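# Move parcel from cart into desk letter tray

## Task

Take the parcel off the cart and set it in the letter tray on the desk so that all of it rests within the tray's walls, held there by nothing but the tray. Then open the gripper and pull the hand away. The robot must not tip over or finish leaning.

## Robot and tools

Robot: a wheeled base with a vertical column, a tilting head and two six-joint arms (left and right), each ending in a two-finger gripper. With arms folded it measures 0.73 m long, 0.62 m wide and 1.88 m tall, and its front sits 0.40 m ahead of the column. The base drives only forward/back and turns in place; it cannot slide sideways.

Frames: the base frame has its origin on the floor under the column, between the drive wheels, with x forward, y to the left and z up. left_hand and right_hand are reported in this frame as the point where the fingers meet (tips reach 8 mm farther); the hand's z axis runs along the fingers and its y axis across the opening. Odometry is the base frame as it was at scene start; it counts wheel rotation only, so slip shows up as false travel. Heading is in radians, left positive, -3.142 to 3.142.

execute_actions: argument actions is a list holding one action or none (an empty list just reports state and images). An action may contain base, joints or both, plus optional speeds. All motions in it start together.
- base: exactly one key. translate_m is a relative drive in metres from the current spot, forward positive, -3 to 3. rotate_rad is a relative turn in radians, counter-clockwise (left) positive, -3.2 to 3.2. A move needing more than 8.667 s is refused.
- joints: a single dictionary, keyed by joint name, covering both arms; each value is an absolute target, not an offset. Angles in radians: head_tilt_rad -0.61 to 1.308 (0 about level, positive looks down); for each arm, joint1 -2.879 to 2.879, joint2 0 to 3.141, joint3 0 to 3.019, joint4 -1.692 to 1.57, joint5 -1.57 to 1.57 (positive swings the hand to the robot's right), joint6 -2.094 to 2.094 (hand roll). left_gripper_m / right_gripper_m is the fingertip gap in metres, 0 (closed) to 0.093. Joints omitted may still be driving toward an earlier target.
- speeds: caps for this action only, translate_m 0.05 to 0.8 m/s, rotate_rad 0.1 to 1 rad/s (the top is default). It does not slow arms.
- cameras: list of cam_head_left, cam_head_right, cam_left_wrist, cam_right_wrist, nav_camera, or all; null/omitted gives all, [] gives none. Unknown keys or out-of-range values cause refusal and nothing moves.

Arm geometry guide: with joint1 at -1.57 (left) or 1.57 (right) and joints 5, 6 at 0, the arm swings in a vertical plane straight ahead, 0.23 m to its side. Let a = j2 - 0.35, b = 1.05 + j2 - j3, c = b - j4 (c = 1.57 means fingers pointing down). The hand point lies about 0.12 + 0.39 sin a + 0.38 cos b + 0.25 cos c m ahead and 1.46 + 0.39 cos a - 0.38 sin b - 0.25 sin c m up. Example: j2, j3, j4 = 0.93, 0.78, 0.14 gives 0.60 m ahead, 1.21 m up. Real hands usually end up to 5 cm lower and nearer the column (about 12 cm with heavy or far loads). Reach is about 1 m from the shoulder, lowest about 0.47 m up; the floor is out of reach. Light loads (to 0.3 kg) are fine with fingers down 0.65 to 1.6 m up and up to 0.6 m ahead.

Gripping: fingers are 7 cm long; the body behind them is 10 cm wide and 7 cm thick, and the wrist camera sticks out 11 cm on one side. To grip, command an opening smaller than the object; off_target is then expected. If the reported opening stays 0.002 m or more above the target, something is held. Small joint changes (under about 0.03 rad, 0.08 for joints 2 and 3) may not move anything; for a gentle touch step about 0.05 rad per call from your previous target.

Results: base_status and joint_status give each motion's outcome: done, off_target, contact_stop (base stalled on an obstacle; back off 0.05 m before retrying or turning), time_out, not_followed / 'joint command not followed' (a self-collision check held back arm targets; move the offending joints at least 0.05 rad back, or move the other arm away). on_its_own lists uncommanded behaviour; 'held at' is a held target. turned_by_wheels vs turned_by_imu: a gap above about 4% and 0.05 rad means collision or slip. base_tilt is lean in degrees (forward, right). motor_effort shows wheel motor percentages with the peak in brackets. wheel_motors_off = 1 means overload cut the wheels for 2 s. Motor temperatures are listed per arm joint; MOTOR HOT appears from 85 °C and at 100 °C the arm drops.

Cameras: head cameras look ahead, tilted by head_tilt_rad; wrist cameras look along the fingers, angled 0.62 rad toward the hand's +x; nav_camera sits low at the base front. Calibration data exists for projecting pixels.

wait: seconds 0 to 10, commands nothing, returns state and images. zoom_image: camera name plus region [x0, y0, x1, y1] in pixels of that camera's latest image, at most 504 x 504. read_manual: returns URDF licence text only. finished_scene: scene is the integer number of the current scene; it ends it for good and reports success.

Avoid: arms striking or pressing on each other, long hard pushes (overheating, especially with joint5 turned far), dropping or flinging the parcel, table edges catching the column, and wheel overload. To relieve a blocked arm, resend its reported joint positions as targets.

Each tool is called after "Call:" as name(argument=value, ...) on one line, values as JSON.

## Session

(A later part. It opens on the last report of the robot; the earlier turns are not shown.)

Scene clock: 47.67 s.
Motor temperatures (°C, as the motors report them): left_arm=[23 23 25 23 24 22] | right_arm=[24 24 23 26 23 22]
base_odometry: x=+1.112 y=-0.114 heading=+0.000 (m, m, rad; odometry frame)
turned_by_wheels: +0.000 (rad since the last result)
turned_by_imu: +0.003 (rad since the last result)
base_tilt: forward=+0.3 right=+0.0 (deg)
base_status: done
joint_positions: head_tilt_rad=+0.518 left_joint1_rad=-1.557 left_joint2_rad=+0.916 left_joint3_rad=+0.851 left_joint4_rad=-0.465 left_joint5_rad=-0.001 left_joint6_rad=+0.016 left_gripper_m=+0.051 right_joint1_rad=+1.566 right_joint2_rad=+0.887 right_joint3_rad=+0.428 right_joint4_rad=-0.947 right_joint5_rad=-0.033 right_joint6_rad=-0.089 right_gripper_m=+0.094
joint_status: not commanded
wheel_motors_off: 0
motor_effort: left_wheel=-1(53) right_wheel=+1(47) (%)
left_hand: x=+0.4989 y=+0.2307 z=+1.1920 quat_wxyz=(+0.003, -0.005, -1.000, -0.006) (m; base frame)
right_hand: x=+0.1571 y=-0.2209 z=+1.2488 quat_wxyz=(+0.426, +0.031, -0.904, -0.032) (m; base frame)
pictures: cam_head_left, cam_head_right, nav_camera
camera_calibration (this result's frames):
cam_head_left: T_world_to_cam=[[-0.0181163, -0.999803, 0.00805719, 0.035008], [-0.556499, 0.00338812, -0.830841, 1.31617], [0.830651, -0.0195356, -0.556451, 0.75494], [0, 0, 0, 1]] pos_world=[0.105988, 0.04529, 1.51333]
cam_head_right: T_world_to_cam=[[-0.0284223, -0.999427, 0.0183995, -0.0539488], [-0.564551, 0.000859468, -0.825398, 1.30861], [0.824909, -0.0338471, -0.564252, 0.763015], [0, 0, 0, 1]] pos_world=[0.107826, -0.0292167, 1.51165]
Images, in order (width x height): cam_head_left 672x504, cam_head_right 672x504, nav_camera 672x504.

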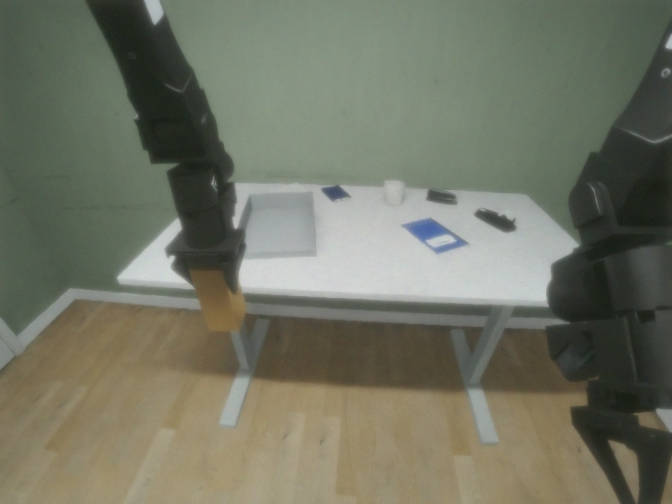

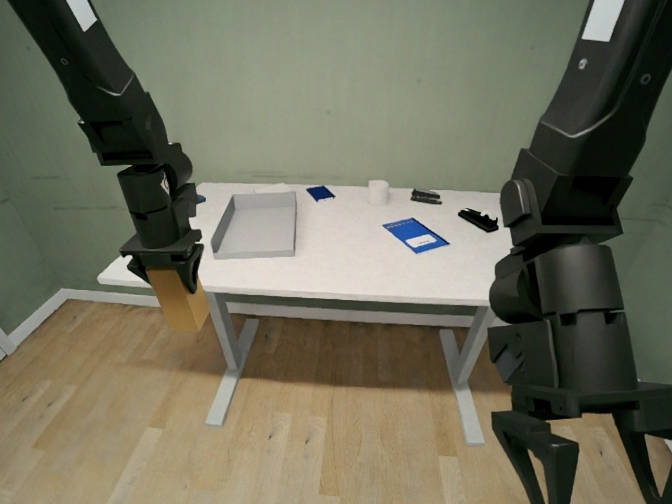

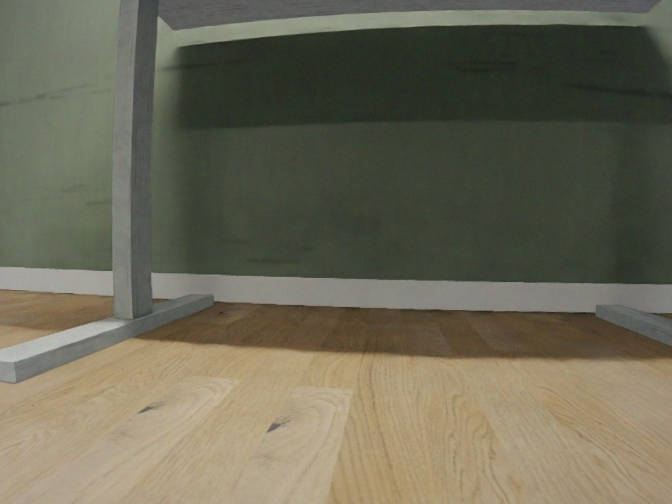

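Call:
execute_actions(actions=[{"base":{"translate_m":0.48},"joints":{"head_tilt_rad":0.9}}], cameras=["cam_head_left","cam_head_right","cam_left_wrist"])

Scene clock: 50.67 s.
Motor temperatures (°C, as the motors report them): left_arm=[23 23 25 23 24 22] | right_arm=[24 24 23 26 23 22]
base_odometry: x=+1.592 y=-0.114 heading=+0.000 (m, m, rad; odometry frame)
turned_by_wheels: +0.000 (rad since the last result)
turned_by_imu: +0.001 (rad since the last result)
base_tilt: forward=+0.3 right=+0.0 (deg)
base_status: done
joint_positions: head_tilt_rad=+0.902 left_joint1_rad=-1.557 left_joint2_rad=+0.918 left_joint3_rad=+0.853 left_joint4_rad=-0.465 left_joint5_rad=-0.001 left_joint6_rad=+0.016 left_gripper_m=+0.051 right_joint1_rad=+1.566 right_joint2_rad=+0.887 right_joint3_rad=+0.429 right_joint4_rad=-0.947 right_joint5_rad=-0.033 right_joint6_rad=-0.089 right_gripper_m=+0.094
joint_status: all done
wheel_motors_off: 0
motor_effort: left_wheel=+0(34) right_wheel=+0(39) (%)
left_hand: x=+0.4992 y=+0.2308 z=+1.1913 quat_wxyz=(+0.004, -0.005, -1.000, -0.006) (m; base frame)
right_hand: x=+0.1577 y=-0.2209 z=+1.2486 quat_wxyz=(+0.425, +0.031, -0.904, -0.032) (m; base frame)
pictures: cam_head_left, cam_head_right, cam_left_wrist
camera_calibration (this result's frames):
cam_head_left: T_world_to_cam=[[-0.0137799, -0.999803, 0.014256, 0.0252451], [-0.827175, 0.00338812, -0.561934, 0.915581], [0.561775, -0.0195356, -0.827059, 1.18512], [0, 0, 0, 1]] pos_world=[0.0919234, 0.04529, 1.4943]
cam_head_right: T_world_to_cam=[[-0.0194621, -0.999427, 0.0277055, -0.0687281], [-0.832602, 0.000859468, -0.55387, 0.903859], [0.553529, -0.0338471, -0.832142, 1.18913], [0, 0, 0, 1]] pos_world=[0.0929974, -0.0292167, 1.49205]
cam_left_wrist: T_world_to_cam=[[-0.012477, -0.999908, -0.00532685, 0.242397], [-0.798988, 0.00676648, 0.601309, -0.315826], [-0.601218, 0.0117586, -0.798999, 1.3706], [0, 0, 0, 1]] pos_world=[0.574711, 0.228396, 1.28631]
Images, in order (width x height): cam_head_left 672x504, cam_head_right 672x504, cam_left_wrist 672x504.

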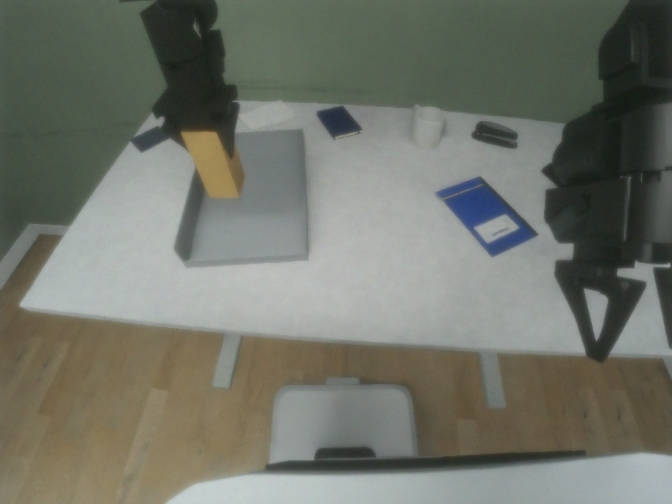

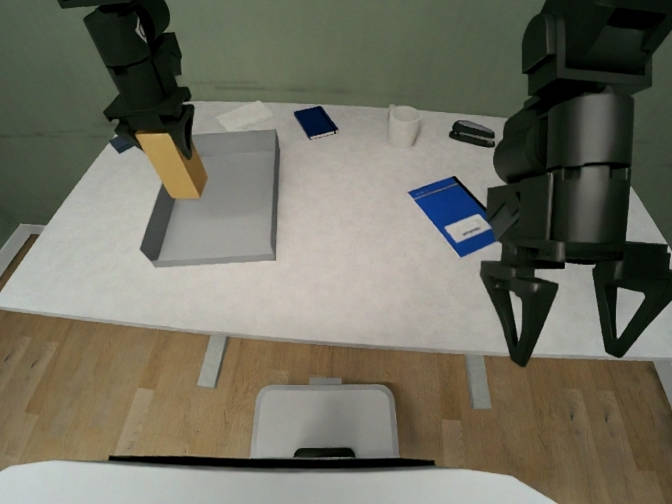

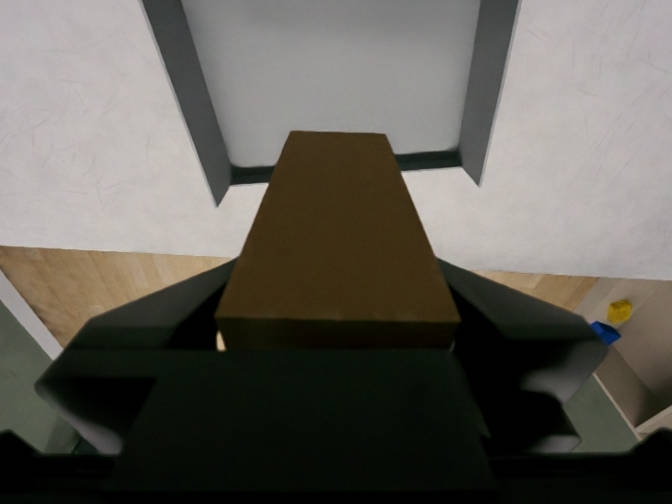

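Call:
execute_actions(actions=[{"base":{"translate_m":-0.15},"joints":{"left_joint4_rad":0.95,"left_joint2_rad":1.2,"left_joint3_rad":1.05}}], cameras=[])

Call:
execute_actions(actions=[{"joints":{"left_joint2_rad":1.81,"left_joint3_rad":1.38,"left_joint4_rad":1.24,"head_tilt_rad":0.75}}], cameras=["cam_head_left","cam_head_right","cam_left_wrist"])

Scene clock: 53.57 s.
Motor temperatures (°C, as the motors report them): left_arm=[23 23 25 23 24 22] | right_arm=[24 24 23 26 23 22]
base_odometry: x=+1.442 y=-0.114 heading=+0.000 (m, m, rad; odometry frame)
turned_by_wheels: -0.001 (rad since the last result)
turned_by_imu: -0.001 (rad since the last result)
base_tilt: forward=+0.3 right=+0.0 (deg)
base_status: done
joint_positions: head_tilt_rad=+0.902 left_joint1_rad=-1.557 left_joint2_rad=+1.219 left_joint3_rad=+1.030 left_joint4_rad=+0.929 left_joint5_rad=-0.001 left_joint6_rad=+0.016 left_gripper_m=+0.051 right_joint1_rad=+1.566 right_joint2_rad=+0.885 right_joint3_rad=+0.424 right_joint4_rad=-0.947 right_joint5_rad=-0.033 right_joint6_rad=-0.089 right_gripper_m=+0.094
joint_status: all done
wheel_motors_off: 0
motor_effort: left_wheel=-2(33) right_wheel=+0(39) (%)
left_hand: x=+0.7788 y=+0.2318 z=+1.2684 quat_wxyz=(-0.591, -0.007, -0.807, -0.012) (m; base frame)
right_hand: x=+0.1554 y=-0.2209 z=+1.2495 quat_wxyz=(+0.427, +0.031, -0.903, -0.032) (m; base frame)
pictures: none
No camera images: the call's "cameras" was empty. Leave "cameras" out to get every camera's image.

Scene clock: 55.13 s.
Motor temperatures (°C, as the motors report them): left_arm=[23 23 25 23 24 22] | right_arm=[24 24 23 26 23 22]
base_odometry: x=+1.442 y=-0.114 heading=+0.000 (m, m, rad; odometry frame)
turned_by_wheels: +0.000 (rad since the last result)
turned_by_imu: +0.000 (rad since the last result)
base_tilt: forward=+0.2 right=+0.0 (deg)
base_status: not commanded
joint_positions: head_tilt_rad=+0.766 left_joint1_rad=-1.557 left_joint2_rad=+1.823 left_joint3_rad=+1.371 left_joint4_rad=+1.226 left_joint5_rad=-0.001 left_joint6_rad=+0.016 left_gripper_m=+0.051 right_joint1_rad=+1.566 right_joint2_rad=+0.885 right_joint3_rad=+0.424 right_joint4_rad=-0.947 right_joint5_rad=-0.033 right_joint6_rad=-0.089 right_gripper_m=+0.094
joint_status: all done
wheel_motors_off: 0
motor_effort: left_wheel=-1(2) right_wheel=+2(2) (%)
left_hand: x=+0.7714 y=+0.2344 z=+1.0452 quat_wxyz=(-0.605, -0.007, -0.796, -0.012) (m; base frame)
right_hand: x=+0.1554 y=-0.2209 z=+1.2495 quat_wxyz=(+0.427, +0.031, -0.903, -0.032) (m; base frame)
pictures: cam_head_left, cam_head_right, cam_left_wrist
camera_calibration (this result's frames):
cam_head_left: T_world_to_cam=[[-0.0155758, -0.999803, 0.0122683, 0.0283959], [-0.743876, 0.00338812, -0.668309, 1.07523], [0.668136, -0.0195356, -0.743783, 1.05156], [0, 0, 0, 1]] pos_world=[0.097701, 0.04529, 1.50037]
cam_head_right: T_world_to_cam=[[-0.0230192, -0.999427, 0.0248291, -0.0641206], [-0.750341, 0.000859468, -0.661051, 1.0648], [0.66065, -0.0338471, -0.74993, 1.05717], [0, 0, 0, 1]] pos_world=[0.0990683, -0.0292167, 1.49829]
cam_left_wrist: T_world_to_cam=[[-0.00452955, -0.999574, -0.028839, 0.266987], [-0.789317, 0.0212805, -0.613618, 1.24846], [0.61397, 0.0199837, -0.789077, 0.467757], [0, 0, 0, 1]] pos_world=[0.699453, 0.230958, 1.14287]
Images, in order (width x height): cam_head_left 672x504, cam_head_right 672x504, cam_left_wrist 672x504.

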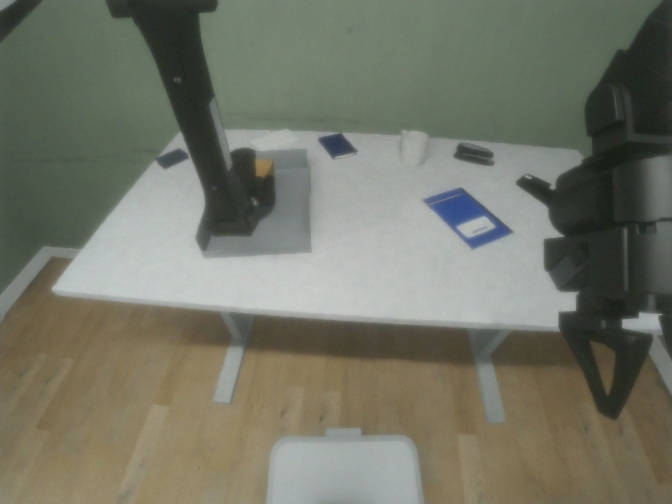

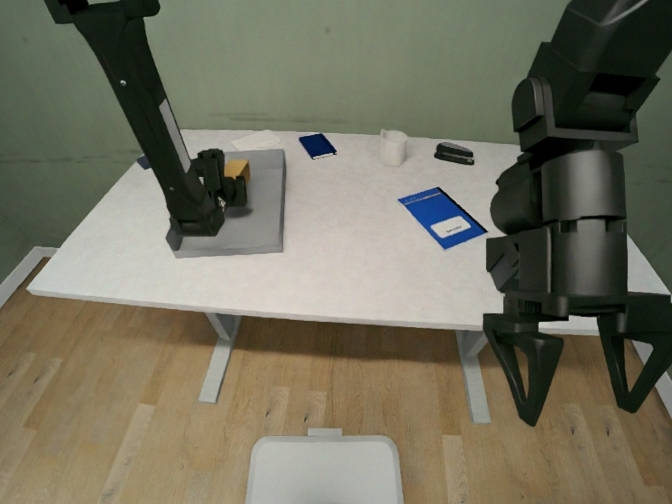

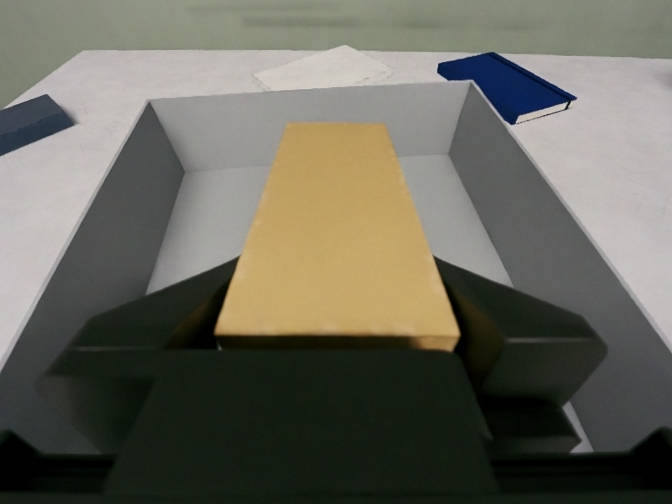

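Call:
execute_actions(actions=[{"joints":{"left_joint2_rad":1.89,"left_joint3_rad":1.47,"left_joint4_rad":1.26}}], cameras=["cam_head_right","cam_left_wrist"])

Scene clock: 56.17 s.
Motor temperatures (°C, as the motors report them): left_arm=[23 23 25 23 24 22] | right_arm=[24 24 23 26 23 22]
base_odometry: x=+1.442 y=-0.114 heading=+0.000 (m, m, rad; odometry frame)
turned_by_wheels: +0.000 (rad since the last result)
turned_by_imu: +0.000 (rad since the last result)
base_tilt: forward=+0.2 right=-0.1 (deg)
base_status: not commanded
joint_positions: head_tilt_rad=+0.766 left_joint1_rad=-1.557 left_joint2_rad=+1.885 left_joint3_rad=+1.464 left_joint4_rad=+1.239 left_joint5_rad=-0.001 left_joint6_rad=+0.016 left_gripper_m=+0.051 right_joint1_rad=+1.566 right_joint2_rad=+0.885 right_joint3_rad=+0.424 right_joint4_rad=-0.947 right_joint5_rad=-0.033 right_joint6_rad=-0.089 right_gripper_m=+0.094
joint_status: all done
wheel_motors_off: 0
motor_effort: left_wheel=-1(2) right_wheel=+1(0) (%)
left_hand: x=+0.7870 y=+0.2346 z=+1.0323 quat_wxyz=(-0.621, -0.007, -0.783, -0.012) (m; base frame)
right_hand: x=+0.1554 y=-0.2209 z=+1.2495 quat_wxyz=(+0.427, +0.031, -0.903, -0.032) (m; base frame)
pictures: cam_head_right, cam_left_wrist
camera_calibration (this result's frames):
cam_head_right: T_world_to_cam=[[-0.0230196, -0.999427, 0.0248287, -0.06412], [-0.75033, 0.000859468, -0.661063, 1.06482], [0.660663, -0.0338471, -0.749919, 1.05715], [0, 0, 0, 1]] pos_world=[0.099069, -0.0292167, 1.49829]
cam_left_wrist: T_world_to_cam=[[-0.0038018, -0.999563, -0.029306, 0.266852], [-0.762626, 0.0218544, -0.646471, 1.26558], [0.646829, 0.0198918, -0.762376, 0.394589], [0, 0, 0, 1]] pos_world=[0.71095, 0.231228, 1.12681]
Images, in order (width x height): cam_head_right 672x504, cam_left_wrist 672x504.

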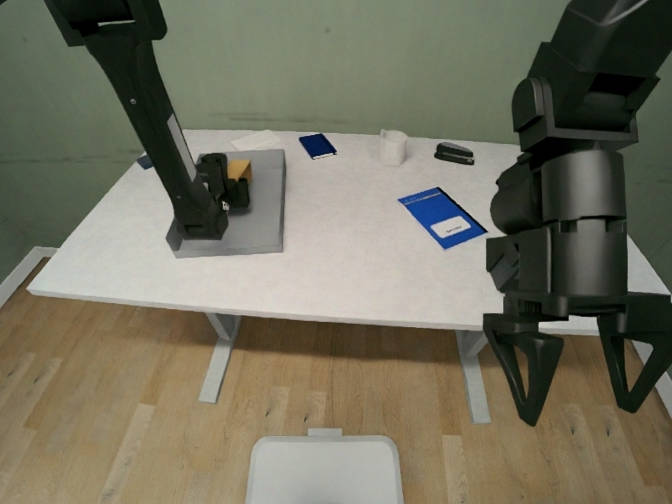

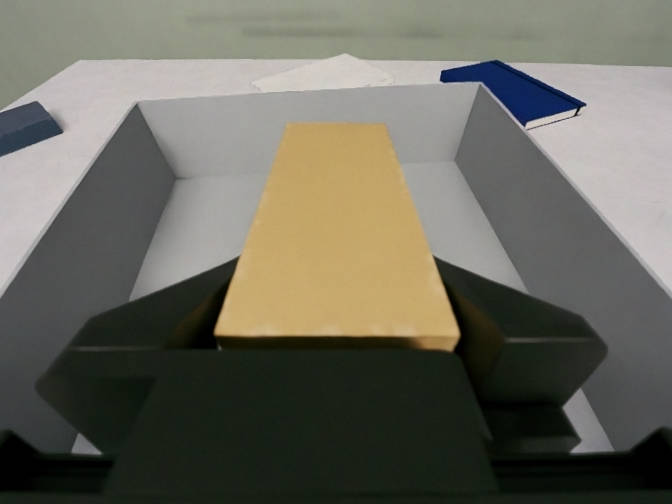

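Call:
execute_actions(actions=[{"joints":{"left_joint2_rad":1.96,"left_joint3_rad":1.52,"left_joint4_rad":1.28}}], cameras=["cam_left_wrist"])

Scene clock: 57.17 s.
Motor temperatures (°C, as the motors report them): left_arm=[23 24 25 23 24 22] | right_arm=[24 24 23 26 23 22]
base_odometry: x=+1.442 y=-0.114 heading=+0.000 (m, m, rad; odometry frame)
turned_by_wheels: +0.000 (rad since the last result)
turned_by_imu: +0.000 (rad since the last result)
base_tilt: forward=+0.2 right=+0.0 (deg)
base_status: not commanded
joint_positions: head_tilt_rad=+0.766 left_joint1_rad=-1.557 left_joint2_rad=+1.962 left_joint3_rad=+1.514 left_joint4_rad=+1.264 left_joint5_rad=-0.001 left_joint6_rad=+0.016 left_gripper_m=+0.051 right_joint1_rad=+1.566 right_joint2_rad=+0.885 right_joint3_rad=+0.424 right_joint4_rad=-0.947 right_joint5_rad=-0.033 right_joint6_rad=-0.089 right_gripper_m=+0.094
joint_status: all done
wheel_motors_off: 0
motor_effort: left_wheel=-1(1) right_wheel=+1(2) (%)
left_hand: x=+0.7764 y=+0.2349 z=+1.0013 quat_wxyz=(-0.621, -0.007, -0.784, -0.012) (m; base frame)
right_hand: x=+0.1554 y=-0.2209 z=+1.2495 quat_wxyz=(+0.427, +0.031, -0.903, -0.032) (m; base frame)
pictures: cam_left_wrist
camera_calibration (this result's frames):
cam_left_wrist: T_world_to_cam=[[-0.003835, -0.999564, -0.0292857, 0.266204], [-0.763858, 0.0218286, -0.645015, 1.23693], [0.645373, 0.0198965, -0.763608, 0.380173], [0, 0, 0, 1]] pos_world=[0.700507, 0.231523, 1.09594]
Images, in order (width x height): cam_left_wrist 672x504.

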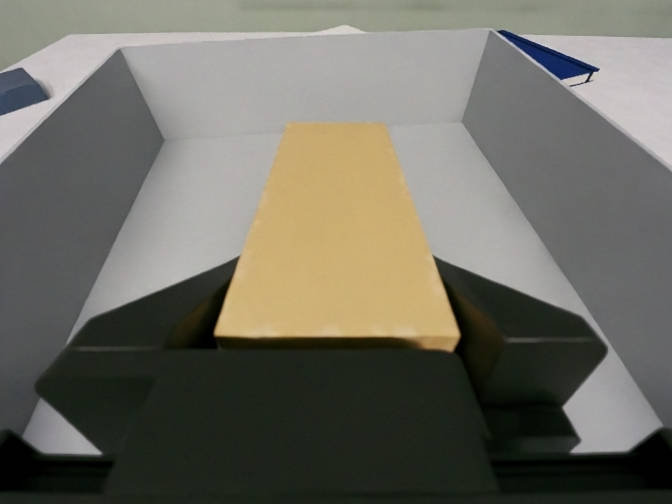

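Call:
execute_actions(actions=[{"joints":{"left_joint2_rad":1.99,"left_joint3_rad":1.55,"left_joint4_rad":1.31}}], cameras=["cam_left_wrist"])

Scene clock: 57.97 s.
Motor temperatures (°C, as the motors report them): left_arm=[23 24 25 23 24 22] | right_arm=[24 24 23 26 23 22]
base_odometry: x=+1.442 y=-0.114 heading=+0.000 (m, m, rad; odometry frame)
turned_by_wheels: +0.000 (rad since the last result)
turned_by_imu: +0.000 (rad since the last result)
base_tilt: forward=+0.3 right=+0.0 (deg)
base_status: not commanded
joint_positions: head_tilt_rad=+0.766 left_joint1_rad=-1.557 left_joint2_rad=+1.979 left_joint3_rad=+1.539 left_joint4_rad=+1.287 left_joint5_rad=-0.001 left_joint6_rad=+0.016 left_gripper_m=+0.051 right_joint1_rad=+1.566 right_joint2_rad=+0.885 right_joint3_rad=+0.424 right_joint4_rad=-0.947 right_joint5_rad=-0.033 right_joint6_rad=-0.089 right_gripper_m=+0.094
joint_status: all done
wheel_motors_off: 0
motor_effort: left_wheel=-1(2) right_wheel=+2(1) (%)
left_hand: x=+0.7806 y=+0.2349 z=+1.0026 quat_wxyz=(-0.633, -0.007, -0.774, -0.012) (m; base frame)
right_hand: x=+0.1554 y=-0.2209 z=+1.2495 quat_wxyz=(+0.427, +0.031, -0.903, -0.032) (m; base frame)
pictures: cam_left_wrist
camera_calibration (this result's frames):
cam_left_wrist: T_world_to_cam=[[-0.00328564, -0.999556, -0.0296117, 0.266168], [-0.743305, 0.02225, -0.668583, 1.24847], [0.668945, 0.0198138, -0.743048, 0.339449], [0, 0, 0, 1]] pos_world=[0.701794, 0.231545, 1.09481]
Images, in order (width x height): cam_left_wrist 672x504.

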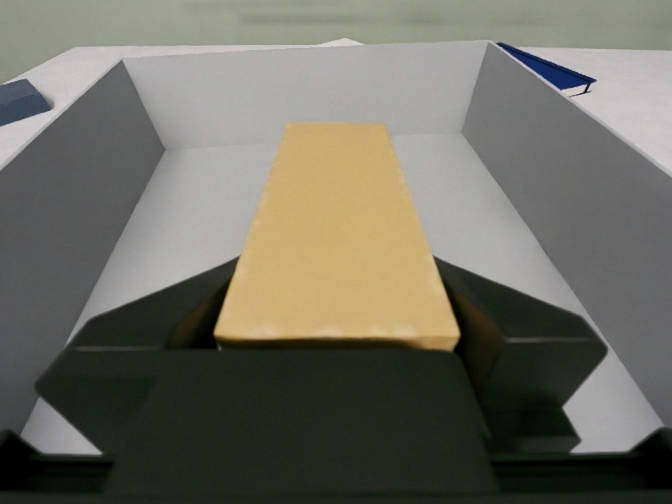

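Call:
execute_actions(actions=[{"joints":{"left_joint2_rad":2.03,"left_joint3_rad":1.58,"left_joint4_rad":1.33}}], cameras=["cam_left_wrist"])

Scene clock: 58.70 s.
Motor temperatures (°C, as the motors report them): left_arm=[23 24 25 23 24 22] | right_arm=[24 24 23 26 23 22]
base_odometry: x=+1.442 y=-0.114 heading=+0.000 (m, m, rad; odometry frame)
turned_by_wheels: +0.000 (rad since the last result)
turned_by_imu: +0.000 (rad since the last result)
base_tilt: forward=+0.3 right=+0.0 (deg)
base_status: not commanded
joint_positions: head_tilt_rad=+0.766 left_joint1_rad=-1.557 left_joint2_rad=+2.014 left_joint3_rad=+1.573 left_joint4_rad=+1.318 left_joint5_rad=-0.001 left_joint6_rad=+0.016 left_gripper_m=+0.051 right_joint1_rad=+1.566 right_joint2_rad=+0.885 right_joint3_rad=+0.424 right_joint4_rad=-0.947 right_joint5_rad=-0.033 right_joint6_rad=-0.089 right_gripper_m=+0.094
joint_status: all done
wheel_motors_off: 0
motor_effort: left_wheel=-2(1) right_wheel=+1(1) (%)
left_hand: x=+0.7808 y=+0.2350 z=+0.9965 quat_wxyz=(-0.645, -0.007, -0.764, -0.012) (m; base frame)
right_hand: x=+0.1554 y=-0.2209 z=+1.2495 quat_wxyz=(+0.427, +0.031, -0.903, -0.032) (m; base frame)
pictures: cam_left_wrist
camera_calibration (this result's frames):
cam_left_wrist: T_world_to_cam=[[-0.00274011, -0.999549, -0.0299131, 0.265934], [-0.722552, 0.0226584, -0.690946, 1.2505], [0.691312, 0.0197205, -0.722288, 0.296681], [0, 0, 0, 1]] pos_world=[0.699178, 0.231629, 1.08627]
Images, in order (width x height): cam_left_wrist 672x504.

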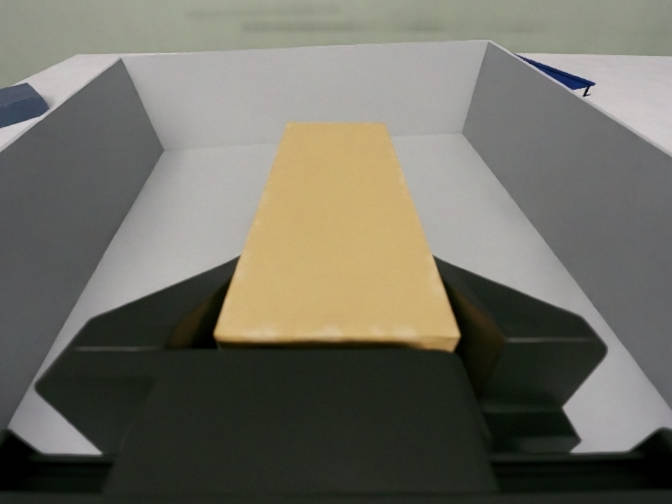

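Appears to be in contact. Release.

Call:
execute_actions(actions=[{"joints":{"left_gripper_m":0.085}}], cameras=["cam_left_wrist"])

Call:
execute_actions(actions=[{"joints":{"left_joint2_rad":1.7,"left_joint3_rad":1.27}}], cameras=[])

Call:
execute_actions(actions=[{"base":{"translate_m":-0.4},"joints":{"left_joint2_rad":1.2,"left_joint3_rad":0.9}}], cameras=["cam_head_left","cam_head_right"])

Scene clock: 59.63 s.
Motor temperatures (°C, as the motors report them): left_arm=[23 24 25 23 24 22] | right_arm=[24 24 23 26 23 22]
base_odometry: x=+1.442 y=-0.114 heading=+0.000 (m, m, rad; odometry frame)
turned_by_wheels: +0.000 (rad since the last result)
turned_by_imu: +0.000 (rad since the last result)
base_tilt: forward=+0.2 right=+0.0 (deg)
base_status: not commanded
joint_positions: head_tilt_rad=+0.766 left_joint1_rad=-1.557 left_joint2_rad=+2.014 left_joint3_rad=+1.573 left_joint4_rad=+1.318 left_joint5_rad=-0.001 left_joint6_rad=+0.016 left_gripper_m=+0.085 right_joint1_rad=+1.566 right_joint2_rad=+0.885 right_joint3_rad=+0.424 right_joint4_rad=-0.947 right_joint5_rad=-0.033 right_joint6_rad=-0.089 right_gripper_m=+0.094
joint_status: all done
wheel_motors_off: 0
motor_effort: left_wheel=+0(1) right_wheel=+3(2) (%)
left_hand: x=+0.7808 y=+0.2350 z=+0.9965 quat_wxyz=(-0.645, -0.007, -0.764, -0.012) (m; base frame)
right_hand: x=+0.1554 y=-0.2209 z=+1.2495 quat_wxyz=(+0.427, +0.031, -0.903, -0.032) (m; base frame)
pictures: cam_left_wrist
camera_calibration (this result's frames):
cam_left_wrist: T_world_to_cam=[[-0.00274011, -0.999549, -0.0299131, 0.265934], [-0.722552, 0.0226584, -0.690946, 1.2505], [0.691312, 0.0197205, -0.722288, 0.296681], [0, 0, 0, 1]] pos_world=[0.699178, 0.231629, 1.08627]
Images, in order (width x height): cam_left_wrist 672x504.

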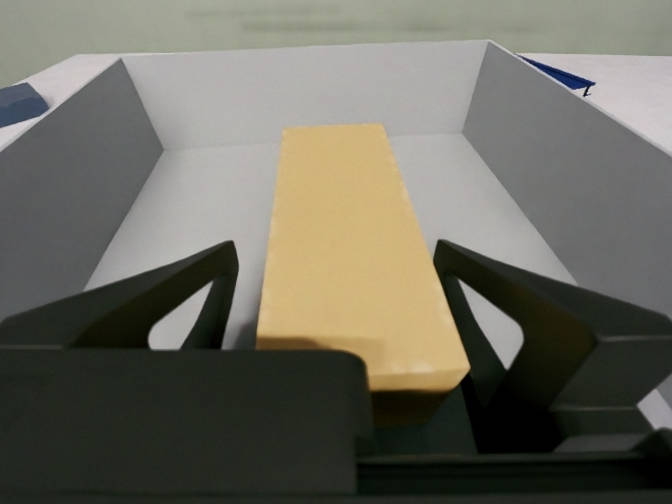

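Scene clock: 60.97 s.
Motor temperatures (°C, as the motors report them): left_arm=[23 24 25 23 24 22] | right_arm=[24 24 23 26 23 22]
base_odometry: x=+1.442 y=-0.114 heading=+0.000 (m, m, rad; odometry frame)
turned_by_wheels: +0.000 (rad since the last result)
turned_by_imu: +0.000 (rad since the last result)
base_tilt: forward=+0.2 right=+0.0 (deg)
base_status: not commanded
joint_positions: head_tilt_rad=+0.766 left_joint1_rad=-1.557 left_joint2_rad=+1.686 left_joint3_rad=+1.269 left_joint4_rad=+1.322 left_joint5_rad=-0.001 left_joint6_rad=+0.016 left_gripper_m=+0.085 right_joint1_rad=+1.566 right_joint2_rad=+0.885 right_joint3_rad=+0.424 right_joint4_rad=-0.947 right_joint5_rad=-0.033 right_joint6_rad=-0.089 right_gripper_m=+0.094
joint_status: all done
wheel_motors_off: 0
motor_effort: left_wheel=-2(1) right_wheel=+1(1) (%)
left_hand: x=+0.7827 y=+0.2334 z=+1.1296 quat_wxyz=(-0.655, -0.007, -0.755, -0.012) (m; base frame)
right_hand: x=+0.1554 y=-0.2209 z=+1.2495 quat_wxyz=(+0.427, +0.031, -0.903, -0.032) (m; base frame)
pictures: none
No camera images: the call's "cameras" was empty. Leave "cameras" out to get every camera's image.

Scene clock: 63.20 s.
Motor temperatures (°C, as the motors report them): left_arm=[23 24 25 23 24 22] | right_arm=[24 24 23 26 23 22]
base_odometry: x=+1.042 y=-0.114 heading=+0.001 (m, m, rad; odometry frame)
turned_by_wheels: +0.002 (rad since the last result)
turned_by_imu: +0.001 (rad since the last result)
base_tilt: forward=+0.2 right=+0.0 (deg)
base_status: done
joint_positions: head_tilt_rad=+0.766 left_joint1_rad=-1.557 left_joint2_rad=+1.186 left_joint3_rad=+0.893 left_joint4_rad=+1.323 left_joint5_rad=-0.001 left_joint6_rad=+0.016 left_gripper_m=+0.085 right_joint1_rad=+1.566 right_joint2_rad=+0.885 right_joint3_rad=+0.426 right_joint4_rad=-0.947 right_joint5_rad=-0.033 right_joint6_rad=-0.089 right_gripper_m=+0.094
joint_status: all done
wheel_motors_off: 0
motor_effort: left_wheel=+0(39) right_wheel=-1(38) (%)
left_hand: x=+0.7436 y=+0.2307 z=+1.3367 quat_wxyz=(-0.701, -0.007, -0.713, -0.013) (m; base frame)
right_hand: x=+0.1562 y=-0.2209 z=+1.2492 quat_wxyz=(+0.426, +0.031, -0.904, -0.032) (m; base frame)
pictures: cam_head_left, cam_head_right
camera_calibration (this result's frames):
cam_head_left: T_world_to_cam=[[-0.0155857, -0.999803, 0.0122558, 0.0284156], [-0.743338, 0.00338812, -0.668907, 1.07613], [0.668734, -0.0195356, -0.743245, 1.0507], [0, 0, 0, 1]] pos_world=[0.0977329, 0.04529, 1.50041]
cam_head_right: T_world_to_cam=[[-0.0230392, -0.999427, 0.0248106, -0.0640911], [-0.749809, 0.000859468, -0.661654, 1.06571], [0.661253, -0.0338471, -0.749399, 1.05632], [0, 0, 0, 1]] pos_world=[0.0991018, -0.0292167, 1.49833]
Images, in order (width x height): cam_head_left 672x504, cam_head_right 672x504.

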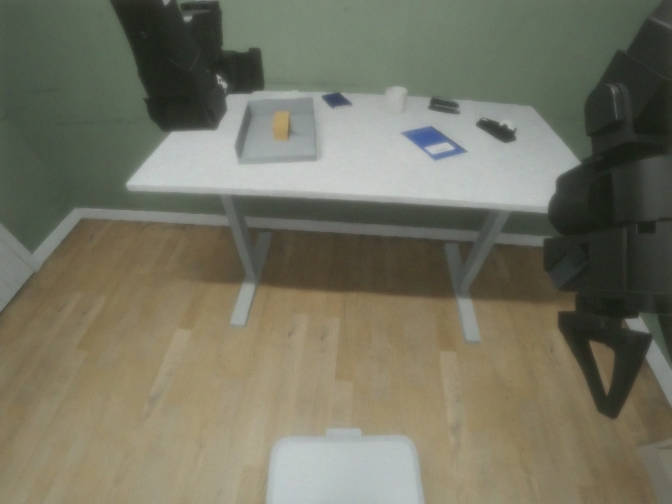

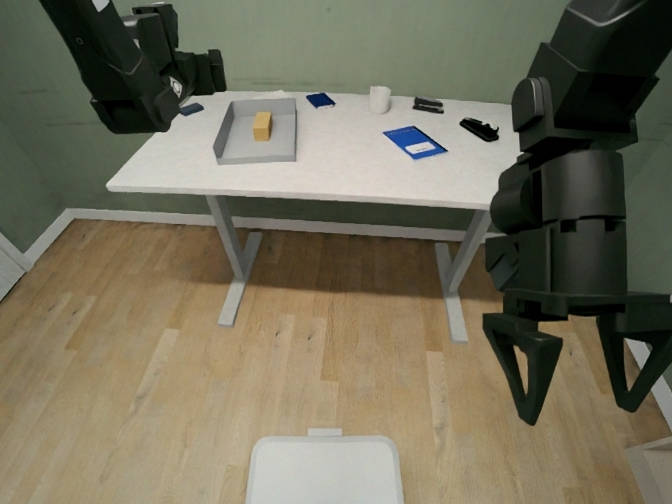

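Call:
finished_scene(scene=1)

The scene is finished: the task was done.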